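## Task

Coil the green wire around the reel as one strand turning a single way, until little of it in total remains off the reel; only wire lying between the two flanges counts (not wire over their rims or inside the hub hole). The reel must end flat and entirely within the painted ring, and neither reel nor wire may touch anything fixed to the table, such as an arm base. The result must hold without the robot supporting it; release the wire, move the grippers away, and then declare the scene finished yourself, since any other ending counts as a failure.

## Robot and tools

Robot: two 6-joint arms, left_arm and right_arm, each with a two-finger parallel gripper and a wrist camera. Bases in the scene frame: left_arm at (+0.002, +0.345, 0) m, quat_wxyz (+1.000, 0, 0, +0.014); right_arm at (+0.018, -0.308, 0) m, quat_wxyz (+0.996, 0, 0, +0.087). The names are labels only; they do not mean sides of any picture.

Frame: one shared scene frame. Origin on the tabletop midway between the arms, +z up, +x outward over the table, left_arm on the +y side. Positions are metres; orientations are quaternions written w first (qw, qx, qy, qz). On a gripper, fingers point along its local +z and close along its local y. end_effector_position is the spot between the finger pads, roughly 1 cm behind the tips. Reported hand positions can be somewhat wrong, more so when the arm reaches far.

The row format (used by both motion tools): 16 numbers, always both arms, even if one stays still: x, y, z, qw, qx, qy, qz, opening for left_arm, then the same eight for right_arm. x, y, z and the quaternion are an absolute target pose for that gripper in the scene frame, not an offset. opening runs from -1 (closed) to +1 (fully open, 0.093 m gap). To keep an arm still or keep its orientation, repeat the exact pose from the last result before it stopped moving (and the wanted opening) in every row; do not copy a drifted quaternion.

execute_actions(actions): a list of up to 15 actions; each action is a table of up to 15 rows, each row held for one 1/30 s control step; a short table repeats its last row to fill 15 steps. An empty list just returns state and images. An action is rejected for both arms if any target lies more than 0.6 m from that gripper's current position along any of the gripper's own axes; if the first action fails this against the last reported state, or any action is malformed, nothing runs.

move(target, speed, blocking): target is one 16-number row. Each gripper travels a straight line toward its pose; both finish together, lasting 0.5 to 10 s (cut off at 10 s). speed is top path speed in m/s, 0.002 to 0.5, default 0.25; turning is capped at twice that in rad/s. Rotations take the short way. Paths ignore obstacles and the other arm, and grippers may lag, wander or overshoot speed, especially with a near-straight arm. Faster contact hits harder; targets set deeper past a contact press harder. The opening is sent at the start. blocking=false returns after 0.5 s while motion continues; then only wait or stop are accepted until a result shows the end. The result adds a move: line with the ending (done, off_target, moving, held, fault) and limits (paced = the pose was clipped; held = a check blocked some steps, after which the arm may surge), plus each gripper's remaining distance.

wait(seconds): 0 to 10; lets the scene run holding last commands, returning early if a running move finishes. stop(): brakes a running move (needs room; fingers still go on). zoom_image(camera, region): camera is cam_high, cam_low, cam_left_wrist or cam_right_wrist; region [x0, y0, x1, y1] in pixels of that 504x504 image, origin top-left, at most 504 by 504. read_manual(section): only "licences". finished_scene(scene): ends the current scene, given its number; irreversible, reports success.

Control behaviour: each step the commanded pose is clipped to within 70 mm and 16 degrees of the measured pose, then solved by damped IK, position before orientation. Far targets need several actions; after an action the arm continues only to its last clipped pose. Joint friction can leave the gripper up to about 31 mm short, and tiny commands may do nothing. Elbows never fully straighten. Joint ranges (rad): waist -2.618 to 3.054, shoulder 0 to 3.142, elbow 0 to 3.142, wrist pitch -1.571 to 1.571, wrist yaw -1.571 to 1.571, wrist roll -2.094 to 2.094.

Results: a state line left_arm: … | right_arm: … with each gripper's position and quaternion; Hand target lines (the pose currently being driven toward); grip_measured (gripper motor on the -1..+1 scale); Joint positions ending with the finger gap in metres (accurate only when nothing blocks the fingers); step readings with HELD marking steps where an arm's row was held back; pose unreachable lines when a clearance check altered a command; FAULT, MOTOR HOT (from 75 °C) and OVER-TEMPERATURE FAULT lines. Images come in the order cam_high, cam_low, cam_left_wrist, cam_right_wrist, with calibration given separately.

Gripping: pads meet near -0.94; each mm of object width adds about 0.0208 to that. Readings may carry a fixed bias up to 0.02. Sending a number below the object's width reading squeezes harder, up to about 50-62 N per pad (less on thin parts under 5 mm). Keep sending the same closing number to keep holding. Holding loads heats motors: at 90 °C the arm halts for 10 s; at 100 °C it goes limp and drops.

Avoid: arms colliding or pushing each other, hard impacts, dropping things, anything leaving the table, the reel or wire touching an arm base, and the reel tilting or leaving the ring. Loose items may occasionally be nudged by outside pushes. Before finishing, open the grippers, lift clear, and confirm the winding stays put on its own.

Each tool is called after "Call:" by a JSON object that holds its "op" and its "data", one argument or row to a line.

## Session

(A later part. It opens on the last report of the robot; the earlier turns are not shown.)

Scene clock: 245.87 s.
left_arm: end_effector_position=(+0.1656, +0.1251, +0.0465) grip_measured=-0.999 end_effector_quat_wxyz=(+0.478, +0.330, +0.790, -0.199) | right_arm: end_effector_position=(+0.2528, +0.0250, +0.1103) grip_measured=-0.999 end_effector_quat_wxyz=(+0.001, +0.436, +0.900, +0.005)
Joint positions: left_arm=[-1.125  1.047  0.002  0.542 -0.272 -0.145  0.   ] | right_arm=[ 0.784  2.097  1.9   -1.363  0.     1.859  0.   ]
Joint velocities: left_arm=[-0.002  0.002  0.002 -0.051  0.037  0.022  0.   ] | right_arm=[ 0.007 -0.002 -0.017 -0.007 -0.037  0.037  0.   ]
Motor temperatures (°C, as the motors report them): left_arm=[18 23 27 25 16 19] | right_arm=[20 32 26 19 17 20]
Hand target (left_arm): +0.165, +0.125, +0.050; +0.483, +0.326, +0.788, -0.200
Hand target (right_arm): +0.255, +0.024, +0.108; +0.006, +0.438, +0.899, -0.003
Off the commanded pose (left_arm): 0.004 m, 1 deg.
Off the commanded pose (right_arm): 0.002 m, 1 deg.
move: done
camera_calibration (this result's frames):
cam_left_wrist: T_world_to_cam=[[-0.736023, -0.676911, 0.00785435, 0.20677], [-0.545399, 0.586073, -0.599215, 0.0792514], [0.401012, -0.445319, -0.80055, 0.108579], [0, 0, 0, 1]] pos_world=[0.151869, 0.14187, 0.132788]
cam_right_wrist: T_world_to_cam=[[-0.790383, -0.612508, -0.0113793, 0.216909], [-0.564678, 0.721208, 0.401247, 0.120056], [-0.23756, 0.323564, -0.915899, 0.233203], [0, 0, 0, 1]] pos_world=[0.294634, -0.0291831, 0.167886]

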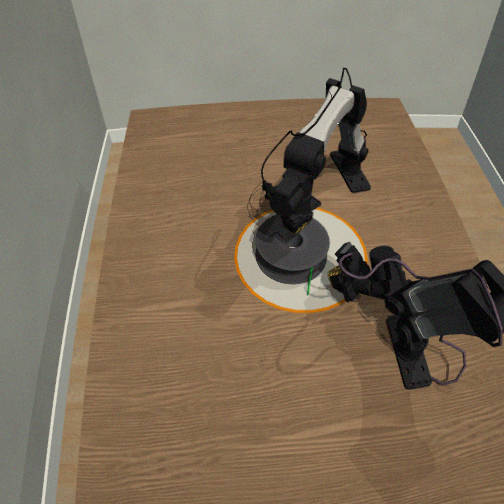

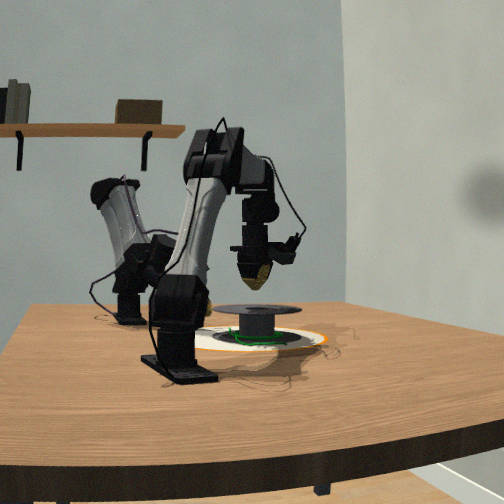

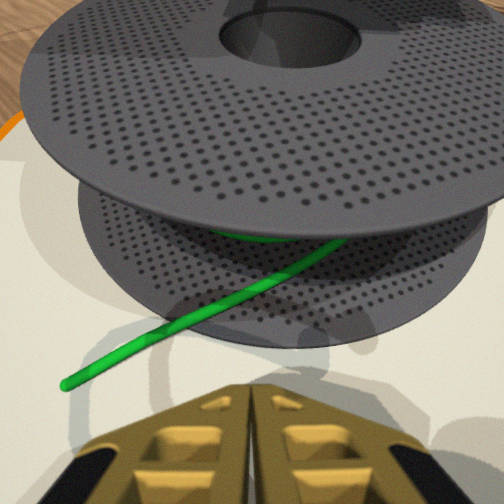

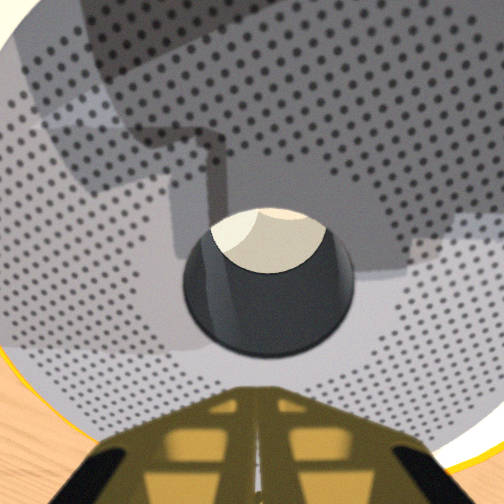

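Call:
{"op": "move", "data": {
  "target": [0.165,0.125,0.05,0.4827,0.3263,0.7877,-0.2000,-1, 0.257,0.010,0.05,0,0.4384,0.8988,0,-1],
  "speed": 0.08
}}

Call:
{"op": "move", "data": {
  "target": [0.178,0.108,0.03,0.4827,0.3263,0.7877,-0.2000,-1, 0.256,0.014,0.045,0,0.4384,0.8988,0,-0.21],
  "speed": 0.05
}}

Scene clock: 248.37 s.
left_arm: end_effector_position=(+0.1656, +0.1252, +0.0465) grip_measured=-0.999 end_effector_quat_wxyz=(+0.478, +0.329, +0.790, -0.198) | right_arm: end_effector_position=(+0.2549, +0.0146, +0.0551) grip_measured=-0.999 end_effector_quat_wxyz=(+0.000, +0.436, +0.900, +0.003)
Joint positions: left_arm=[-1.125  1.047  0.002  0.542 -0.273 -0.145  0.   ] | right_arm=[ 0.764  2.087  1.665 -1.143 -0.001  1.84   0.   ]
Joint velocities: left_arm=[-0.022 -0.007 -0.012 -0.051  0.022 -0.066  0.   ] | right_arm=[ 0.007 -0.007 -0.012  0.022 -0.081 -0.007  0.   ]
Motor temperatures (°C, as the motors report them): left_arm=[18 23 27 25 16 19] | right_arm=[20 33 26 19 17 20]
Hand target (left_arm): +0.165, +0.125, +0.050; +0.483, +0.326, +0.788, -0.200
Hand target (right_arm): +0.256, +0.009, +0.050; -0.001, +0.438, +0.899, +0.000
Off the commanded pose (left_arm): 0.004 m, 1 deg.
Off the commanded pose (right_arm): 0.007 m, 0 deg.
move: done
camera_calibration (this result's frames):
cam_left_wrist: T_world_to_cam=[[-0.735798, -0.677158, 0.00767726, 0.206835], [-0.545497, 0.585941, -0.599255, 0.0792929], [0.401292, -0.445118, -0.800522, 0.108513], [0, 0, 0, 1]] pos_world=[0.151898, 0.1419, 0.132795]
cam_right_wrist: T_world_to_cam=[[-0.791108, -0.611638, -0.00682223, 0.211489], [-0.562586, 0.723195, 0.400606, 0.150344], [-0.240092, 0.320761, -0.916225, 0.187126], [0, 0, 0, 1]] pos_world=[0.29682, -0.0393963, 0.112664]

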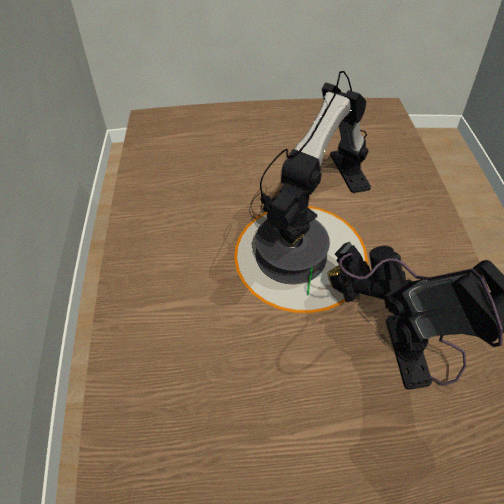

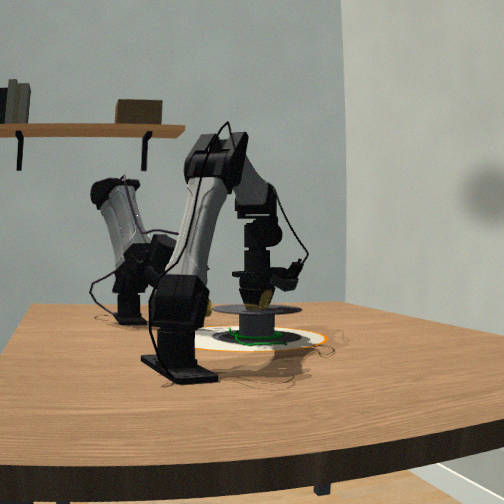

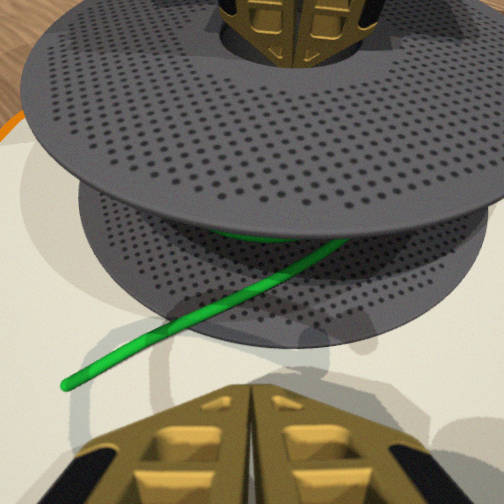

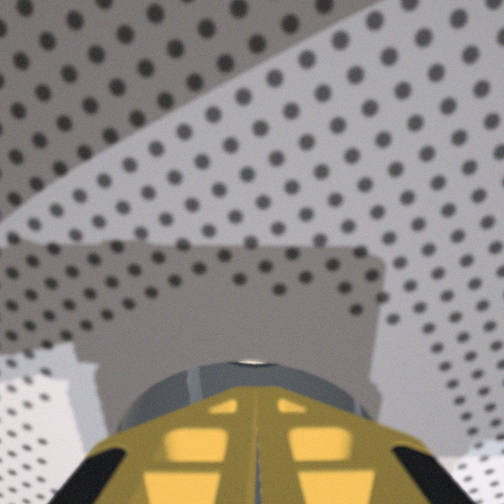

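Scene clock: 249.63 s.
left_arm: end_effector_position=(+0.1725, +0.1151, +0.0257) grip_measured=-0.999 end_effector_quat_wxyz=(+0.475, +0.330, +0.793, -0.193) | right_arm: end_effector_position=(+0.2553, +0.0157, +0.0584) grip_measured=-0.252 end_effector_quat_wxyz=(+0.000, +0.436, +0.900, +0.009)
Joint positions: left_arm=[-1.12   1.409  0.002  0.892 -0.273 -0.144  0.   ] | right_arm=[ 0.764  2.079  1.665 -1.14  -0.003  1.841  0.033]
Joint velocities: left_arm=[-0.002  0.002  0.017  0.022 -0.051  0.022  0.   ] | right_arm=[-0.007 -0.012  0.022 -0.037 -0.037 -0.007  0.001]
Motor temperatures (°C, as the motors report them): left_arm=[18 23 27 25 16 19] | right_arm=[20 33 26 19 17 20]
Hand target (left_arm): +0.177, +0.108, +0.031; +0.482, +0.326, +0.788, -0.200
Hand target (right_arm): +0.256, +0.014, +0.045; -0.000, +0.438, +0.899, -0.000
Off the commanded pose (left_arm): 0.010 m, 1 deg.
Off the commanded pose (right_arm): 0.014 m, 1 deg.
move: off_target (right_arm)
camera_calibration (this result's frames):
cam_left_wrist: T_world_to_cam=[[-0.732633, -0.680618, 0.00296885, 0.20518], [-0.551079, 0.590623, -0.589471, 0.0766562], [0.399451, -0.433502, -0.807784, 0.0837703], [0, 0, 0, 1]] pos_world=[0.159103, 0.130689, 0.112246]
cam_right_wrist: T_world_to_cam=[[-0.791265, -0.611229, -0.0172913, 0.213169], [-0.564433, 0.719225, 0.405131, 0.148703], [-0.235191, 0.330325, -0.914095, 0.18841], [0, 0, 0, 1]] pos_world=[0.296918, -0.0388926, 0.115666]

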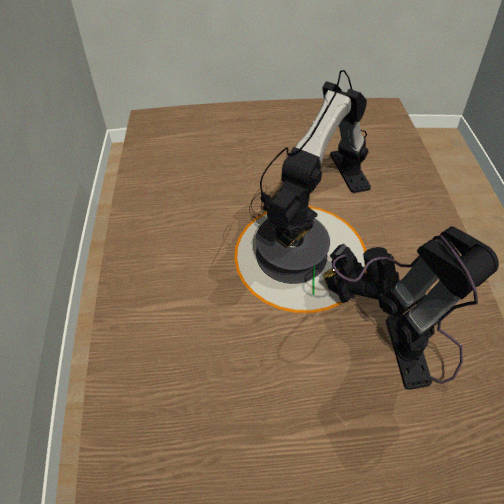

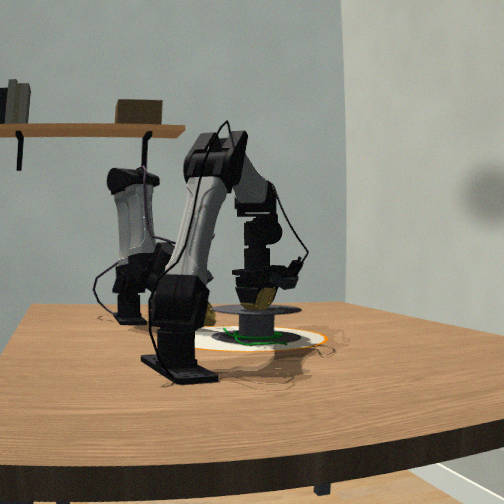

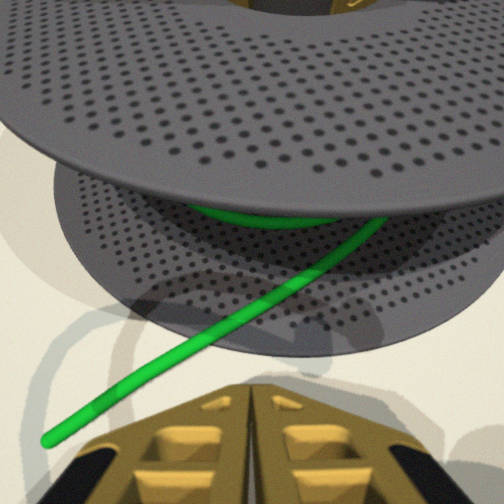

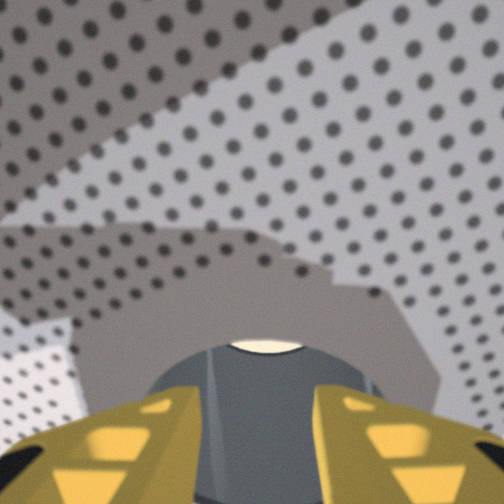

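Call:
{"op": "execute_actions", "data": {
  "actions": [
    [[0.182,0.106,0.031,0.4827,0.3263,0.7877,-0.2000,-1, 0.256,0.014,0.045,0,0.4384,0.8988,0,-0.21]],
    [[0.193,0.095,0.031,0.4827,0.3263,0.7877,-0.2000,-1, 0.256,0.014,0.045,0,0.4384,0.8988,0,-0.21]],
    [[0.193,0.095,0.031,0.4827,0.3263,0.7877,-0.2000,-1, 0.256,0.014,0.045,0,0.4384,0.8988,0,-0.21]]
  ]
}}

Scene clock: 252.03 s.
left_arm: end_effector_position=(+0.1890, +0.1002, +0.0286) grip_measured=-0.999 end_effector_quat_wxyz=(+0.478, +0.327, +0.791, -0.195) | right_arm: end_effector_position=(+0.2553, +0.0157, +0.0584) grip_measured=-0.252 end_effector_quat_wxyz=(+0.000, +0.436, +0.900, +0.009)
Joint positions: left_arm=[-1.075  1.506  0.075  0.93  -0.237 -0.122  0.   ] | right_arm=[ 0.764  2.079  1.665 -1.14  -0.003  1.841  0.033]
Joint velocities: left_arm=[-0.032 -0.007 -0.017  0.007 -0.022  0.022  0.   ] | right_arm=[-0.002  0.012 -0.007  0.022 -0.007 -0.037  0.   ]
Motor temperatures (°C, as the motors report them): left_arm=[18 23 27 26 16 19] | right_arm=[20 33 26 19 17 20]
Hand target (left_arm): +0.193, +0.095, +0.031; +0.483, +0.326, +0.788, -0.200
Hand target (right_arm): +0.256, +0.014, +0.045; -0.000, +0.438, +0.899, -0.000
Off the commanded pose (left_arm): 0.007 m, 1 deg.
Off the commanded pose (right_arm): 0.014 m, 1 deg.
Step readings (end_effector_position; steps 1 to 15: 1st action; 16 to 30: 2nd action; 31 to 45: 3rd action):
0: left_arm (+0.1726, +0.1148, +0.0262) | right_arm (+0.2553, +0.0157, +0.0584)
1: left_arm (+0.1733, +0.1147, +0.0261) | right_arm (+0.2553, +0.0157, +0.0584)
2: left_arm (+0.1749, +0.1147, +0.0258) | right_arm (+0.2553, +0.0157, +0.0584)
4: left_arm (+0.1773, +0.1139, +0.0261) | right_arm (+0.2553, +0.0157, +0.0584)
8: left_arm (+0.1777, +0.1128, +0.0266) | right_arm (+0.2553, +0.0157, +0.0584)
15: left_arm (+0.1776, +0.1124, +0.0267) | right_arm (+0.2553, +0.0157, +0.0584)
16: left_arm (+0.1789, +0.1112, +0.0268) | right_arm (+0.2553, +0.0157, +0.0584)
17: left_arm (+0.1821, +0.1093, +0.0262) | right_arm (+0.2553, +0.0157, +0.0584)
19: left_arm (+0.1872, +0.1044, +0.0272) | right_arm (+0.2553, +0.0157, +0.0584)
23: left_arm (+0.1889, +0.1010, +0.0280) | right_arm (+0.2553, +0.0157, +0.0584)
30: left_arm (+0.1884, +0.1004, +0.0278) | right_arm (+0.2553, +0.0157, +0.0584)
31: left_arm (+0.1885, +0.1004, +0.0279) | right_arm (+0.2553, +0.0157, +0.0584)
32: left_arm (+0.1887, +0.1005, +0.0280) | right_arm (+0.2553, +0.0157, +0.0584)
34: left_arm (+0.1889, +0.1004, +0.0282) | right_arm (+0.2553, +0.0157, +0.0584)
38: left_arm (+0.1890, +0.1003, +0.0285) | right_arm (+0.2553, +0.0157, +0.0584)
45: end_effector_position above
camera_calibration (this result's frames):
cam_left_wrist: T_world_to_cam=[[-0.73021, -0.683208, 0.00443651, 0.206888], [-0.55017, 0.584144, -0.596731, 0.0969267], [0.4051, -0.43818, -0.802429, 0.0723263], [0, 0, 0, 1]] pos_world=[0.175099, 0.116421, 0.114958]
cam_right_wrist: T_world_to_cam=[[-0.791265, -0.611229, -0.0172913, 0.213169], [-0.564433, 0.719225, 0.405131, 0.148703], [-0.235191, 0.330325, -0.914095, 0.18841], [0, 0, 0, 1]] pos_world=[0.296918, -0.0388926, 0.115666]

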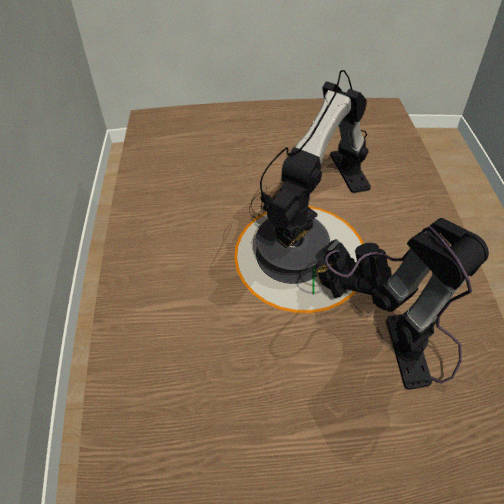

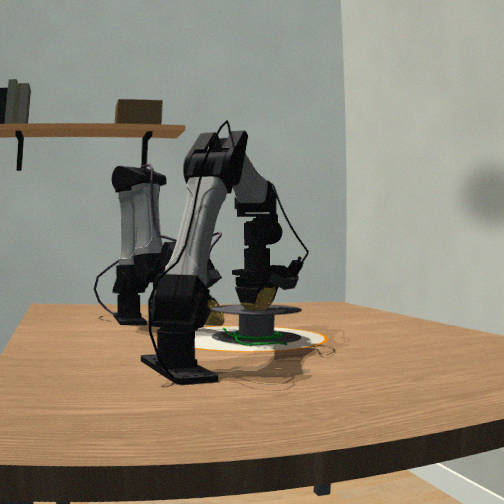

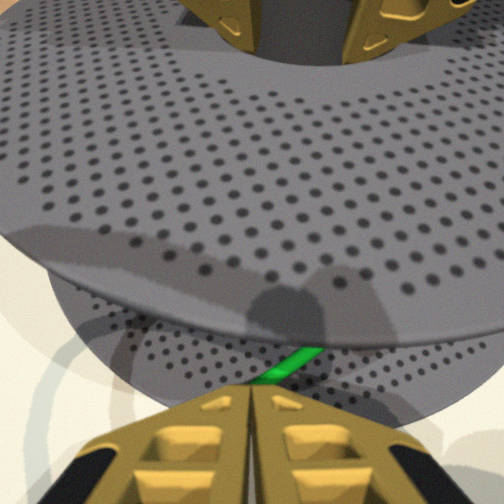

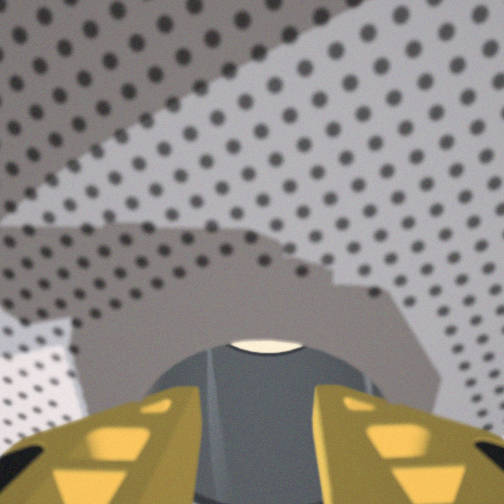

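Call:
{"op": "execute_actions", "data": {
  "actions": [
    [[0.174,0.086,0.031,0.4827,0.3263,0.7877,-0.2000,-1, 0.256,0.014,0.045,0,0.4384,0.8988,0,-0.21]],
    [[0.176,0.088,0.020,0.4827,0.3263,0.7877,-0.2000,-1, 0.256,0.014,0.045,0,0.4384,0.8988,0,-0.21],[0.176,0.088,0.016,0.4827,0.3263,0.7877,-0.2000,-1, 0.256,0.014,0.045,0,0.4384,0.8988,0,-0.21],[0.176,0.088,0.012,0.4827,0.3263,0.7877,-0.2000,-1, 0.256,0.014,0.045,0,0.4384,0.8988,0,-0.21],[0.176,0.088,0.008,0.4827,0.3263,0.7877,-0.2000,-1, 0.256,0.014,0.045,0,0.4384,0.8988,0,-0.21]]
  ]
}}

Scene clock: 254.43 s.
left_arm: end_effector_position=(+0.1747, +0.0876, +0.0126) grip_measured=-0.999 end_effector_quat_wxyz=(+0.484, +0.327, +0.786, -0.202) | right_arm: end_effector_position=(+0.2557, +0.0154, +0.0584) grip_measured=-0.252 end_effector_quat_wxyz=(+0.002, +0.436, +0.900, +0.009)
Joint positions: left_arm=[-1.182  1.745  0.067  1.184 -0.325 -0.172  0.   ] | right_arm=[ 0.764  2.079  1.665 -1.14   0.001  1.841  0.033]
Joint velocities: left_arm=[-0.007  0.051  0.002  0.168  0.022  0.095  0.   ] | right_arm=[-0.002 -0.002 -0.012 -0.007 -0.11   0.037 -0.   ]
Motor temperatures (°C, as the motors report them): left_arm=[18 23 27 26 16 19] | right_arm=[20 34 26 19 17 20]
Hand target (left_arm): +0.176, +0.088, +0.009; +0.482, +0.326, +0.788, -0.200
Hand target (right_arm): +0.256, +0.013, +0.045; -0.000, +0.438, +0.899, -0.000
Off the commanded pose (left_arm): 0.005 m, 0 deg.
Off the commanded pose (right_arm): 0.013 m, 1 deg.
Step readings (end_effector_position; steps 1 to 15: 1st action; 16 to 30: 2nd action):
0: left_arm (+0.1890, +0.1002, +0.0287) | right_arm (+0.2553, +0.0157, +0.0584)
1: left_arm (+0.1869, +0.0989, +0.0290) | right_arm (+0.2553, +0.0157, +0.0584)
2: left_arm (+0.1803, +0.0943, +0.0293) | right_arm (+0.2553, +0.0157, +0.0584)
4: left_arm (+0.1706, +0.0879, +0.0296) | right_arm (+0.2553, +0.0157, +0.0584)
8: left_arm (+0.1704, +0.0882, +0.0301) | right_arm (+0.2553, +0.0157, +0.0584)
15: left_arm (+0.1725, +0.0899, +0.0305) | right_arm (+0.2553, +0.0157, +0.0584)
16: left_arm (+0.1726, +0.0895, +0.0296) | right_arm (+0.2553, +0.0157, +0.0584)
17: left_arm (+0.1727, +0.0893, +0.0262) | right_arm (+0.2553, +0.0157, +0.0584)
19: left_arm (+0.1717, +0.0916, +0.0126) | right_arm (+0.2553, +0.0157, +0.0584)
23: left_arm (+0.1745, +0.0879, +0.0122) | right_arm (+0.2554, +0.0156, +0.0584)
30: end_effector_position above
camera_calibration (this result's frames):
cam_left_wrist: T_world_to_cam=[[-0.735022, -0.677971, 0.00989824, 0.188276], [-0.540686, 0.577252, -0.611914, 0.0860438], [0.409146, -0.455122, -0.790863, 0.0603133], [0, 0, 0, 1]] pos_world=[0.160233, 0.105427, 0.0984873]
cam_right_wrist: T_world_to_cam=[[-0.791252, -0.611218, -0.0182404, 0.213381], [-0.565507, 0.720078, 0.402106, 0.149651], [-0.23264, 0.328482, -0.915412, 0.188085], [0, 0, 0, 1]] pos_world=[0.297222, -0.0391206, 0.115892]

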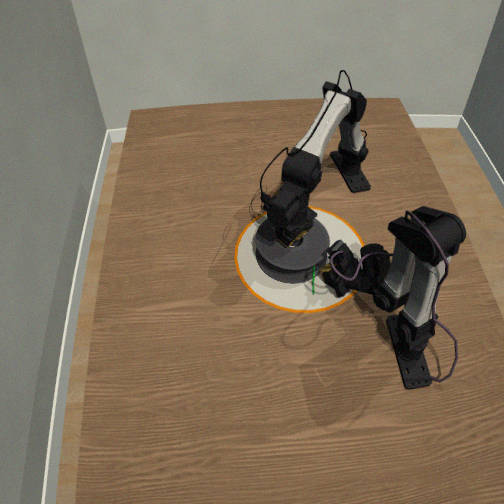

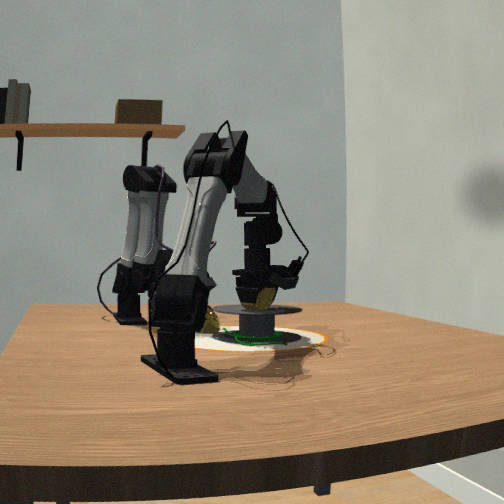

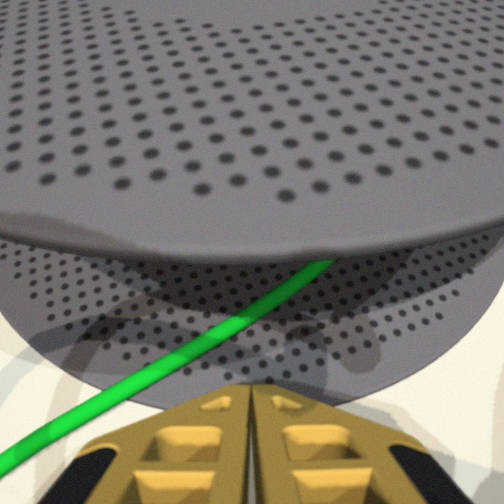

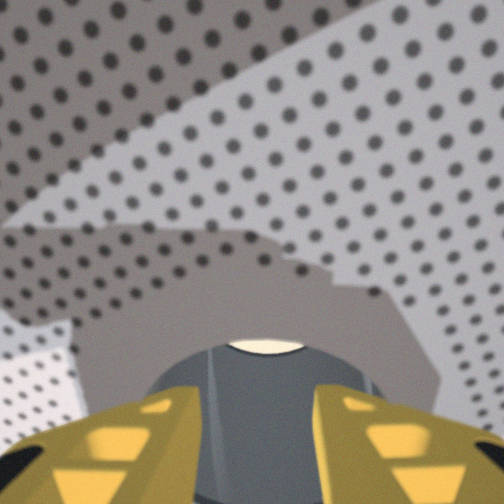

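Call:
{"op": "execute_actions", "data": {
  "actions": [
    [[0.172,0.090,0.034,0.4827,0.3263,0.7877,-0.2000,-1, 0.256,0.014,0.045,0,0.4384,0.8988,0,-0.21]],
    [[0.187,0.077,0.032,0.4827,0.3263,0.7877,-0.2000,-1, 0.256,0.014,0.045,0,0.4384,0.8988,0,-0.21]],
    [[0.186,0.078,0.022,0.4827,0.3263,0.7877,-0.2000,-1, 0.256,0.014,0.045,0,0.4384,0.8988,0,-0.21],[0.186,0.078,0.018,0.4827,0.3263,0.7877,-0.2000,-1, 0.256,0.014,0.045,0,0.4384,0.8988,0,-0.21],[0.186,0.078,0.014,0.4827,0.3263,0.7877,-0.2000,-1, 0.256,0.014,0.045,0,0.4384,0.8988,0,-0.21],[0.186,0.078,0.010,0.4827,0.3263,0.7877,-0.2000,-1, 0.256,0.014,0.045,0,0.4384,0.8988,0,-0.21]]
  ]
}}

Scene clock: 256.43 s.
left_arm: end_effector_position=(+0.1865, +0.0760, +0.0157) grip_measured=-0.999 end_effector_quat_wxyz=(+0.487, +0.322, +0.787, -0.200) | right_arm: end_effector_position=(+0.2572, +0.0138, +0.0584) grip_measured=-0.252 end_effector_quat_wxyz=(+0.005, +0.436, +0.900, +0.007)
Joint positions: left_arm=[-1.157  1.752  0.129  1.137 -0.312 -0.162  0.   ] | right_arm=[ 0.762  2.079  1.665 -1.142  0.008  1.838  0.033]
Joint velocities: left_arm=[-0.007  0.037 -0.007  0.007 -0.022  0.007  0.   ] | right_arm=[-0.012 -0.012  0.007 -0.037  0.081 -0.11   0.001]
Motor temperatures (°C, as the motors report them): left_arm=[18 23 27 26 16 19] | right_arm=[20 34 26 19 17 20]
Hand target (left_arm): +0.186, +0.078, +0.011; +0.482, +0.326, +0.788, -0.200
Hand target (right_arm): +0.256, +0.014, +0.045; -0.000, +0.438, +0.899, -0.000
Off the commanded pose (left_arm): 0.006 m, 1 deg.
Off the commanded pose (right_arm): 0.013 m, 1 deg.
Step readings (end_effector_position; steps 1 to 15: 1st action; 16 to 30: 2nd action; 31 to 45: 3rd action):
0: left_arm (+0.1747, +0.0876, +0.0126) | right_arm (+0.2557, +0.0154, +0.0584)
1: left_arm (+0.1746, +0.0879, +0.0147) | right_arm (+0.2557, +0.0154, +0.0584)
2: left_arm (+0.1747, +0.0875, +0.0210) | right_arm (+0.2557, +0.0154, +0.0584)
4: left_arm (+0.1760, +0.0846, +0.0373) | right_arm (+0.2557, +0.0154, +0.0584)
8: left_arm (+0.1755, +0.0859, +0.0440) | right_arm (+0.2557, +0.0154, +0.0584)
15: left_arm (+0.1721, +0.0935, +0.0285) | right_arm (+0.2557, +0.0154, +0.0584)
16: left_arm (+0.1733, +0.0926, +0.0281) | right_arm (+0.2557, +0.0154, +0.0584)
17: left_arm (+0.1767, +0.0905, +0.0287) | right_arm (+0.2557, +0.0154, +0.0584)
19: left_arm (+0.1825, +0.0844, +0.0329) | right_arm (+0.2557, +0.0154, +0.0584)
23: left_arm (+0.1844, +0.0802, +0.0344) | right_arm (+0.2557, +0.0154, +0.0584)
30: left_arm (+0.1840, +0.0802, +0.0335) | right_arm (+0.2557, +0.0154, +0.0584)
31: left_arm (+0.1841, +0.0797, +0.0327) | right_arm (+0.2557, +0.0154, +0.0584)
32: left_arm (+0.1843, +0.0793, +0.0297) | right_arm (+0.2557, +0.0154, +0.0584)
34: left_arm (+0.1835, +0.0810, +0.0172) | right_arm (+0.2557, +0.0154, +0.0584)
38: left_arm (+0.1857, +0.0777, +0.0154) | right_arm (+0.2572, +0.0138, +0.0584)
45: end_effector_position above
camera_calibration (this result's frames):
cam_left_wrist: T_world_to_cam=[[-0.728376, -0.685113, 0.00941364, 0.188331], [-0.543979, 0.569867, -0.615904, 0.102271], [0.4166, -0.453731, -0.787765, 0.0511398], [0, 0, 0, 1]] pos_world=[0.171505, 0.0939513, 0.101502]
cam_right_wrist: T_world_to_cam=[[-0.791235, -0.611224, -0.01877, 0.213639], [-0.567397, 0.722361, 0.395291, 0.152481], [-0.228053, 0.323418, -0.918364, 0.18801], [0, 0, 0, 1]] pos_world=[0.298432, -0.0403712, 0.116398]

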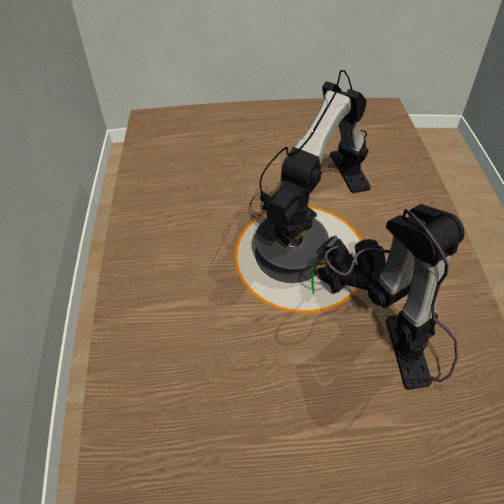

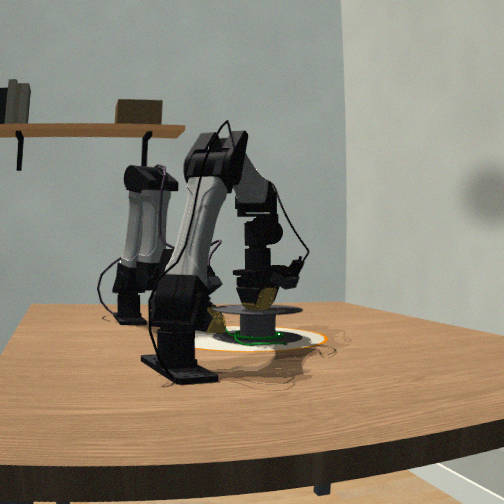

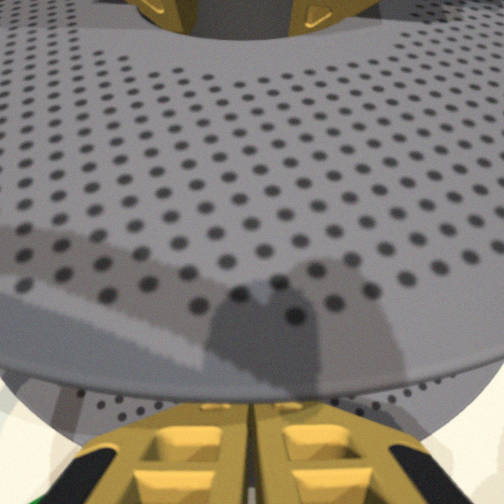

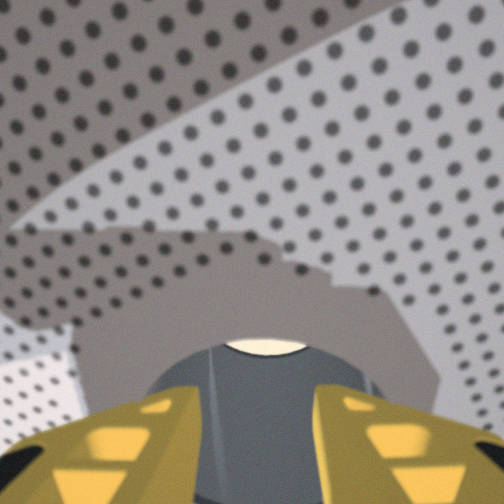

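Call:
{"op": "zoom_image", "data": {
  "camera": "cam_high",
  "region": [270, 230, 370, 310]
}}

Call:
{"op": "zoom_image", "data": {
  "camera": "cam_low",
  "region": [190, 300, 300, 350]
}}

Region (270, 230, 370, 310) of cam_high's 504x504 image, scaled by 5.040, with more detail than that image has; it fills the top 403 rows of this view, and the rest is white.

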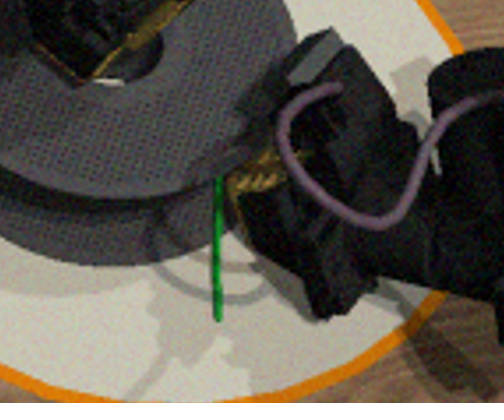

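Region (190, 300, 300, 350) of cam_low's 504x504 image, scaled by 4.582, with more detail than that image has; it fills the top 229 rows of this view, and the rest is white.

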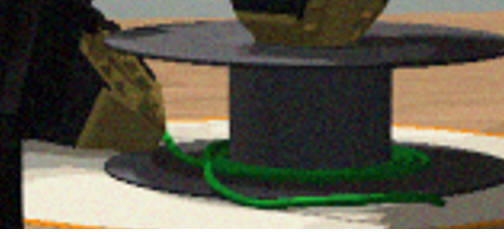

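Call:
{"op": "move", "data": {
  "target": [0.191,0.074,0.010,0.4827,0.3263,0.7877,-0.2000,-1, 0.256,0.014,0.045,0,0.0872,0.9962,0,-0.21],
  "speed": 0.05
}}

Call:
{"op": "zoom_image", "data": {
  "camera": "cam_high",
  "region": [250, 210, 370, 310]
}}

Scene clock: 266.00 s.
left_arm: end_effector_position=(+0.1855, +0.0730, +0.0155) grip_measured=-0.999 end_effector_quat_wxyz=(+0.485, +0.328, +0.783, -0.211) | right_arm: end_effector_position=(+0.2594, +0.0165, +0.0588) grip_measured=-0.249 end_effector_quat_wxyz=(+0.012, +0.102, +0.995, +0.011)
Joint positions: left_arm=[-1.148  1.769  0.129  1.164 -0.281 -0.156  0.   ] | right_arm=[ 0.762  2.078  1.665 -1.128  0.009  1.139  0.033]
Joint velocities: left_arm=[ 0.012 -0.007  0.007  0.125 -0.051 -0.066  0.   ] | right_arm=[-0.007 -0.002 -0.022  0.022 -0.022  0.037  0.   ]
Motor temperatures (°C, as the motors report them): left_arm=[18 22 26 27 16 19] | right_arm=[20 35 26 19 17 20]
Hand target (left_arm): +0.191, +0.074, +0.010; +0.483, +0.326, +0.788, -0.200
Hand target (right_arm): +0.256, +0.014, +0.045; -0.000, +0.088, +0.996, -0.000
Off the commanded pose (left_arm): 0.008 m, 1 deg.
Off the commanded pose (right_arm): 0.014 m, 2 deg.
move: off_target (right_arm)
camera_calibration (this result's frames):
cam_left_wrist: T_world_to_cam=[[-0.743081, -0.668888, 0.0204831, 0.186924], [-0.534272, 0.574547, -0.62004, 0.101233], [0.402968, -0.471683, -0.784303, 0.0538774], [0, 0, 0, 1]] pos_world=[0.171275, 0.0922815, 0.101196]
cam_right_wrist: T_world_to_cam=[[-0.212315, -0.976859, -0.0258518, 0.0733148], [-0.906067, 0.186882, 0.379628, 0.249161], [-0.366012, 0.104024, -0.924778, 0.227732], [0, 0, 0, 1]] pos_world=[0.324675, 0.001365, 0.117908]

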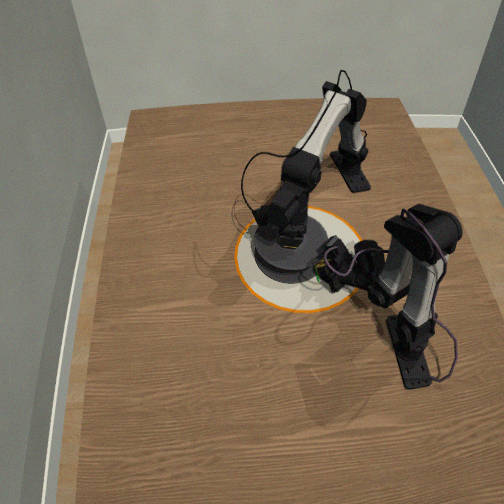

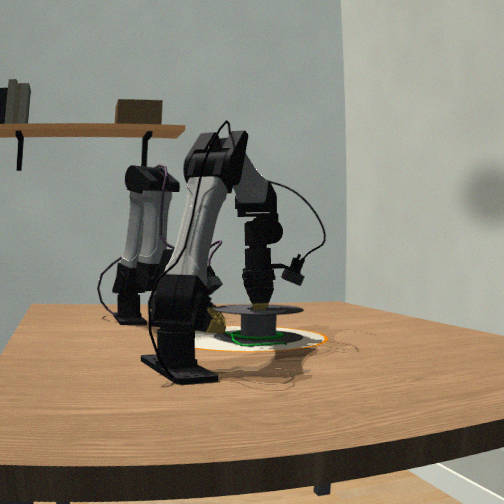

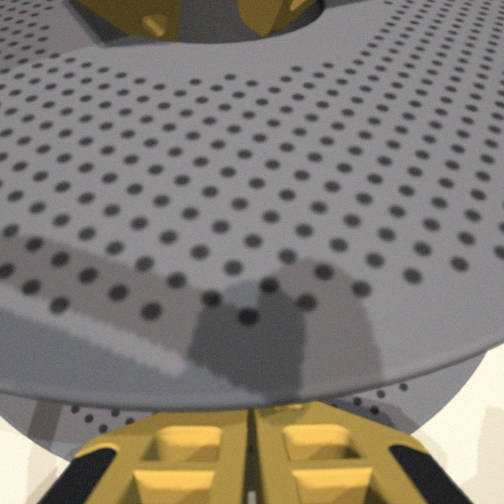

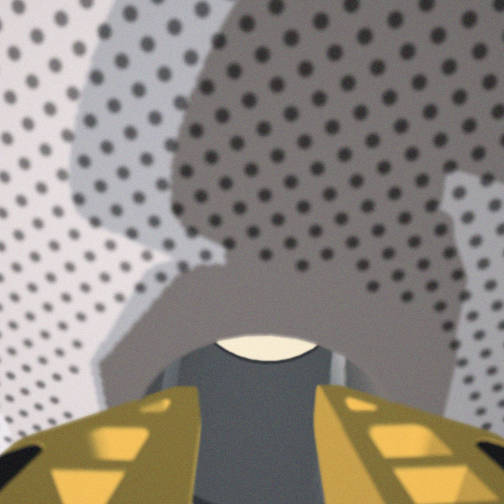

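Region (250, 210, 370, 310) of cam_high's 504x504 image, scaled by 4.200, with more detail than that image has.

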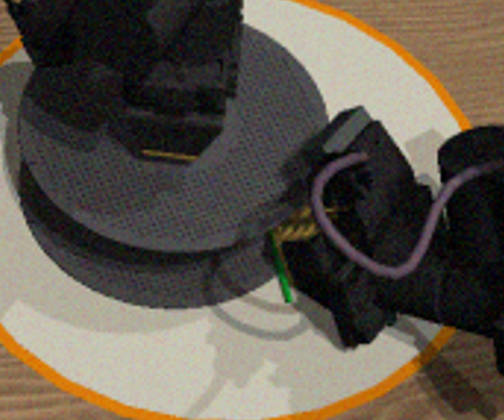

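Call:
{"op": "move", "data": {
  "target": [0.191,0.074,0.010,0.4827,0.3263,0.7877,-0.2000,-1, 0.256,0.014,0.045,0,-0.3420,0.9397,0,-0.21],
  "speed": 0.2
}}

Call:
{"op": "zoom_image", "data": {
  "camera": "cam_high",
  "region": [250, 210, 370, 310]
}}

Call:
{"op": "zoom_image", "data": {
  "camera": "cam_low",
  "region": [190, 300, 300, 350]
}}

Scene clock: 270.03 s.
left_arm: end_effector_position=(+0.1853, +0.0728, +0.0156) grip_measured=-0.999 end_effector_quat_wxyz=(+0.485, +0.328, +0.783, -0.211) | right_arm: end_effector_position=(+0.2623, +0.0216, +0.0590) grip_measured=-0.226 end_effector_quat_wxyz=(+0.024, -0.324, +0.946, +0.014)
Joint positions: left_arm=[-1.148  1.769  0.129  1.164 -0.28  -0.156  0.   ] | right_arm=[ 0.762  2.078  1.665 -1.104  0.005  0.276  0.034]
Joint velocities: left_arm=[-0.007 -0.017 -0.002  0.007  0.037  0.051  0.   ] | right_arm=[ 0.007 -0.007 -0.007  0.022 -0.037 -0.095 -0.001]
Motor temperatures (°C, as the motors report them): left_arm=[18 22 26 27 16 19] | right_arm=[20 36 25 19 17 20]
Hand target (left_arm): +0.191, +0.074, +0.010; +0.483, +0.326, +0.788, -0.200
Hand target (right_arm): +0.256, +0.014, +0.046; -0.000, -0.342, +0.940, +0.000
Off the commanded pose (left_arm): 0.008 m, 1 deg.
Off the commanded pose (right_arm): 0.017 m, 4 deg.
move: off_target (right_arm)
camera_calibration (this result's frames):
cam_left_wrist: T_world_to_cam=[[-0.743978, -0.667866, 0.0212613, 0.186737], [-0.533781, 0.574869, -0.620164, 0.101171], [0.401964, -0.472737, -0.784184, 0.0541517], [0, 0, 0, 1]] pos_world=[0.171164, 0.0921547, 0.101237]
cam_right_wrist: T_world_to_cam=[[0.604929, -0.796187, -0.0121665, -0.140174], [-0.74377, -0.570428, 0.34845, 0.226423], [-0.284372, -0.201738, -0.937248, 0.214438], [0, 0, 0, 1]] pos_world=[0.314182, 0.0608139, 0.120379]

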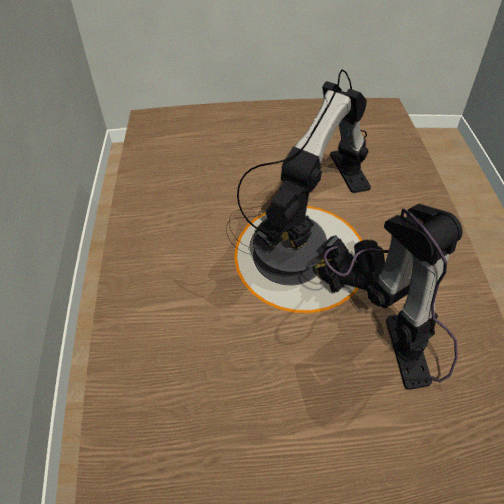

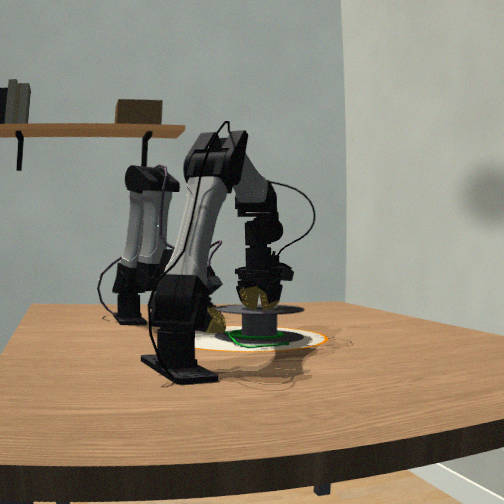

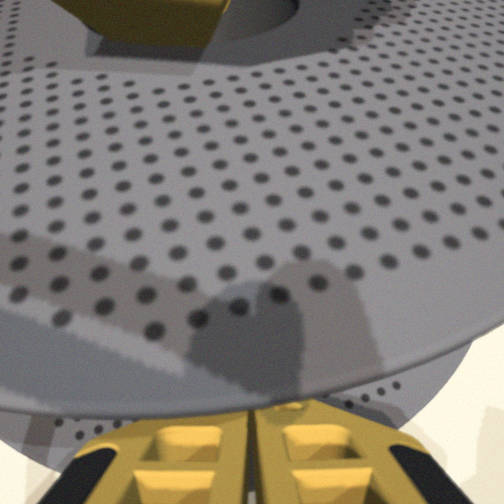

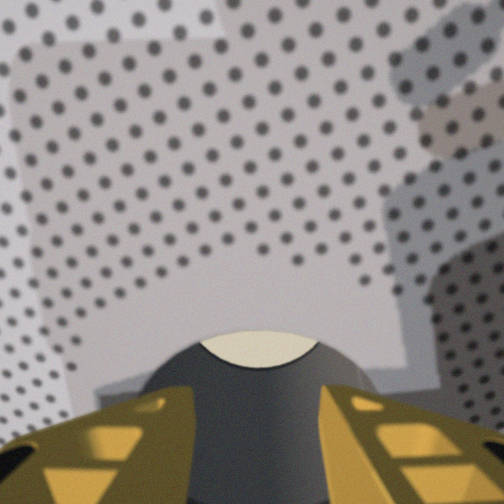

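Region (250, 210, 370, 310) of cam_high's 504x504 image, scaled by 4.200, with more detail than that image has.

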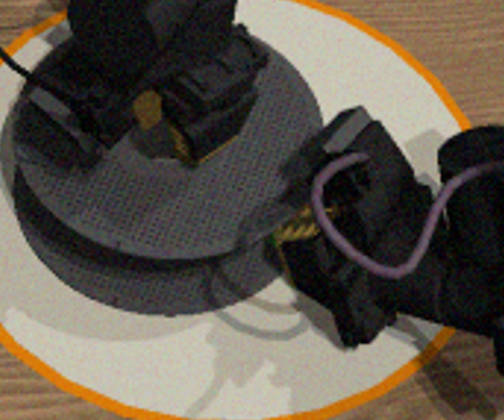

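Region (190, 300, 300, 350) of cam_low's 504x504 image, scaled by 4.582, with more detail than that image has; it fills the top 229 rows of this view, and the rest is white.

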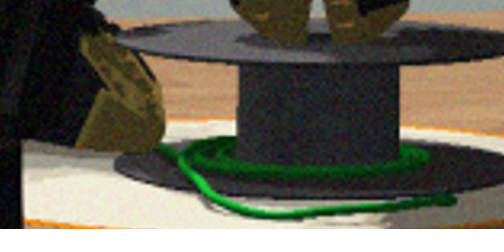

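Call:
{"op": "move", "data": {
  "target": [0.191,0.074,0.010,0.4827,0.3263,0.7877,-0.2000,-1, 0.256,0.014,0.045,0,-0.5736,0.8192,0,-0.21],
  "speed": 0.25
}}

Call:
{"op": "zoom_image", "data": {
  "camera": "cam_high",
  "region": [230, 200, 370, 310]
}}

Call:
{"op": "zoom_image", "data": {
  "camera": "cam_low",
  "region": [190, 300, 300, 350]
}}

Scene clock: 273.17 s.
left_arm: end_effector_position=(+0.1852, +0.0727, +0.0157) grip_measured=-0.999 end_effector_quat_wxyz=(+0.485, +0.328, +0.783, -0.212) | right_arm: end_effector_position=(+0.2626, +0.0239, +0.0605) grip_measured=-0.220 end_effector_quat_wxyz=(+0.031, -0.558, +0.829, +0.012)
Joint positions: left_arm=[-1.148  1.769  0.129  1.165 -0.279 -0.156  0.   ] | right_arm=[ 0.762  2.074  1.665 -1.096 -0.002 -0.249  0.035]
Joint velocities: left_arm=[ 0.002  0.002  0.012 -0.022  0.007 -0.022  0.   ] | right_arm=[-0.002 -0.002  0.002 -0.037 -0.051 -0.037 -0.001]
Motor temperatures (°C, as the motors report them): left_arm=[18 22 26 27 16 19] | right_arm=[20 36 25 19 17 20]
Hand target (left_arm): +0.191, +0.074, +0.010; +0.483, +0.326, +0.788, -0.200
Hand target (right_arm): +0.256, +0.014, +0.046; -0.000, -0.573, +0.819, +0.001
Off the commanded pose (left_arm): 0.008 m, 1 deg.
Off the commanded pose (right_arm): 0.020 m, 4 deg.
move: off_target (right_arm)
camera_calibration (this result's frames):
cam_left_wrist: T_world_to_cam=[[-0.744427, -0.667351, 0.021703, 0.186635], [-0.533483, 0.574923, -0.62037, 0.101181], [0.401527, -0.473398, -0.784009, 0.0543037], [0, 0, 0, 1]] pos_world=[0.17111, 0.0920875, 0.101293]
cam_right_wrist: T_world_to_cam=[[0.922415, -0.385991, 0.0126854, -0.233219], [-0.367182, -0.866339, 0.338577, 0.136233], [-0.119698, -0.316966, -0.940853, 0.176079], [0, 0, 0, 1]] pos_world=[0.286223, 0.0838141, 0.122498]

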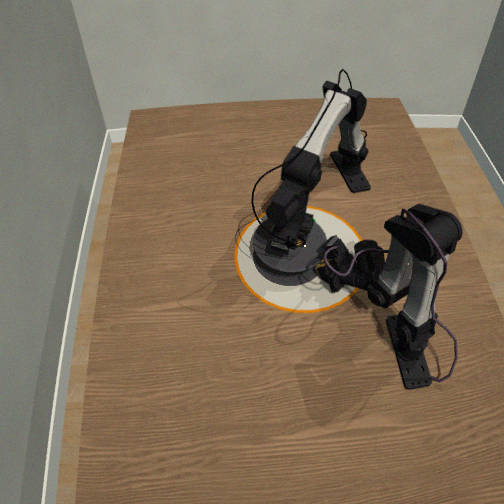

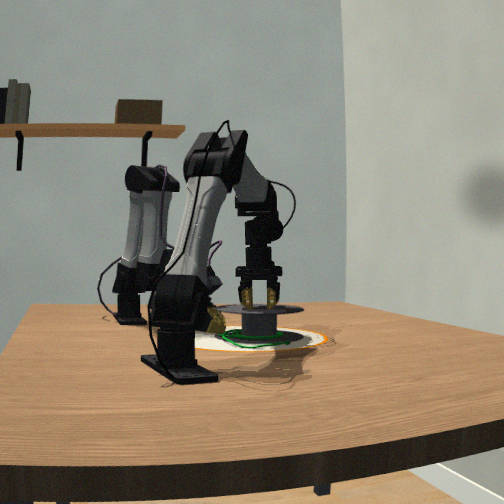

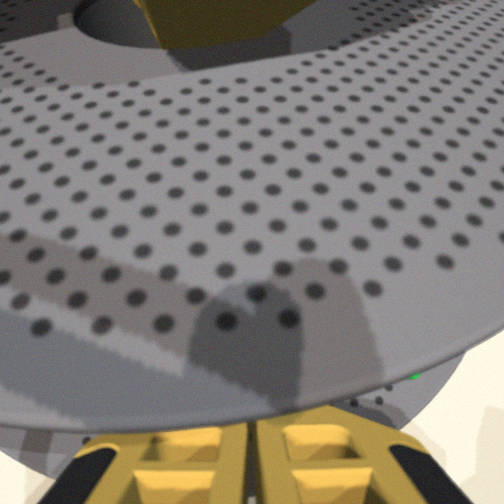

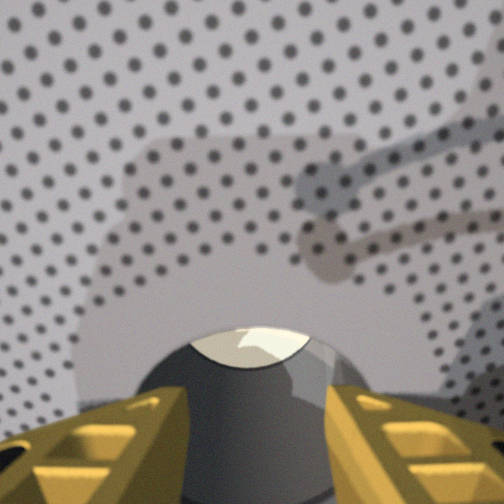

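Region (230, 200, 370, 310) of cam_high's 504x504 image, scaled by 3.600, with more detail than that image has; it fills the top 396 rows of this view, and the rest is white.

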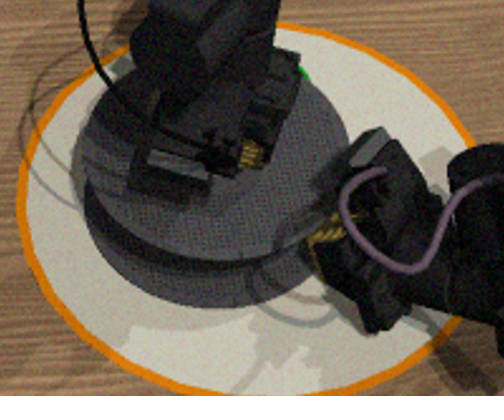

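Region (190, 300, 300, 350) of cam_low's 504x504 image, scaled by 4.582, with more detail than that image has; it fills the top 229 rows of this view, and the rest is white.

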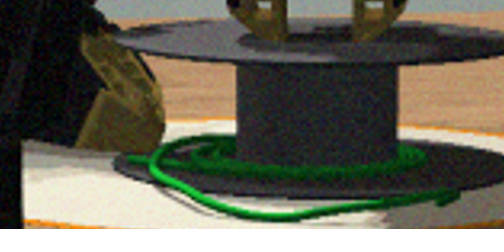

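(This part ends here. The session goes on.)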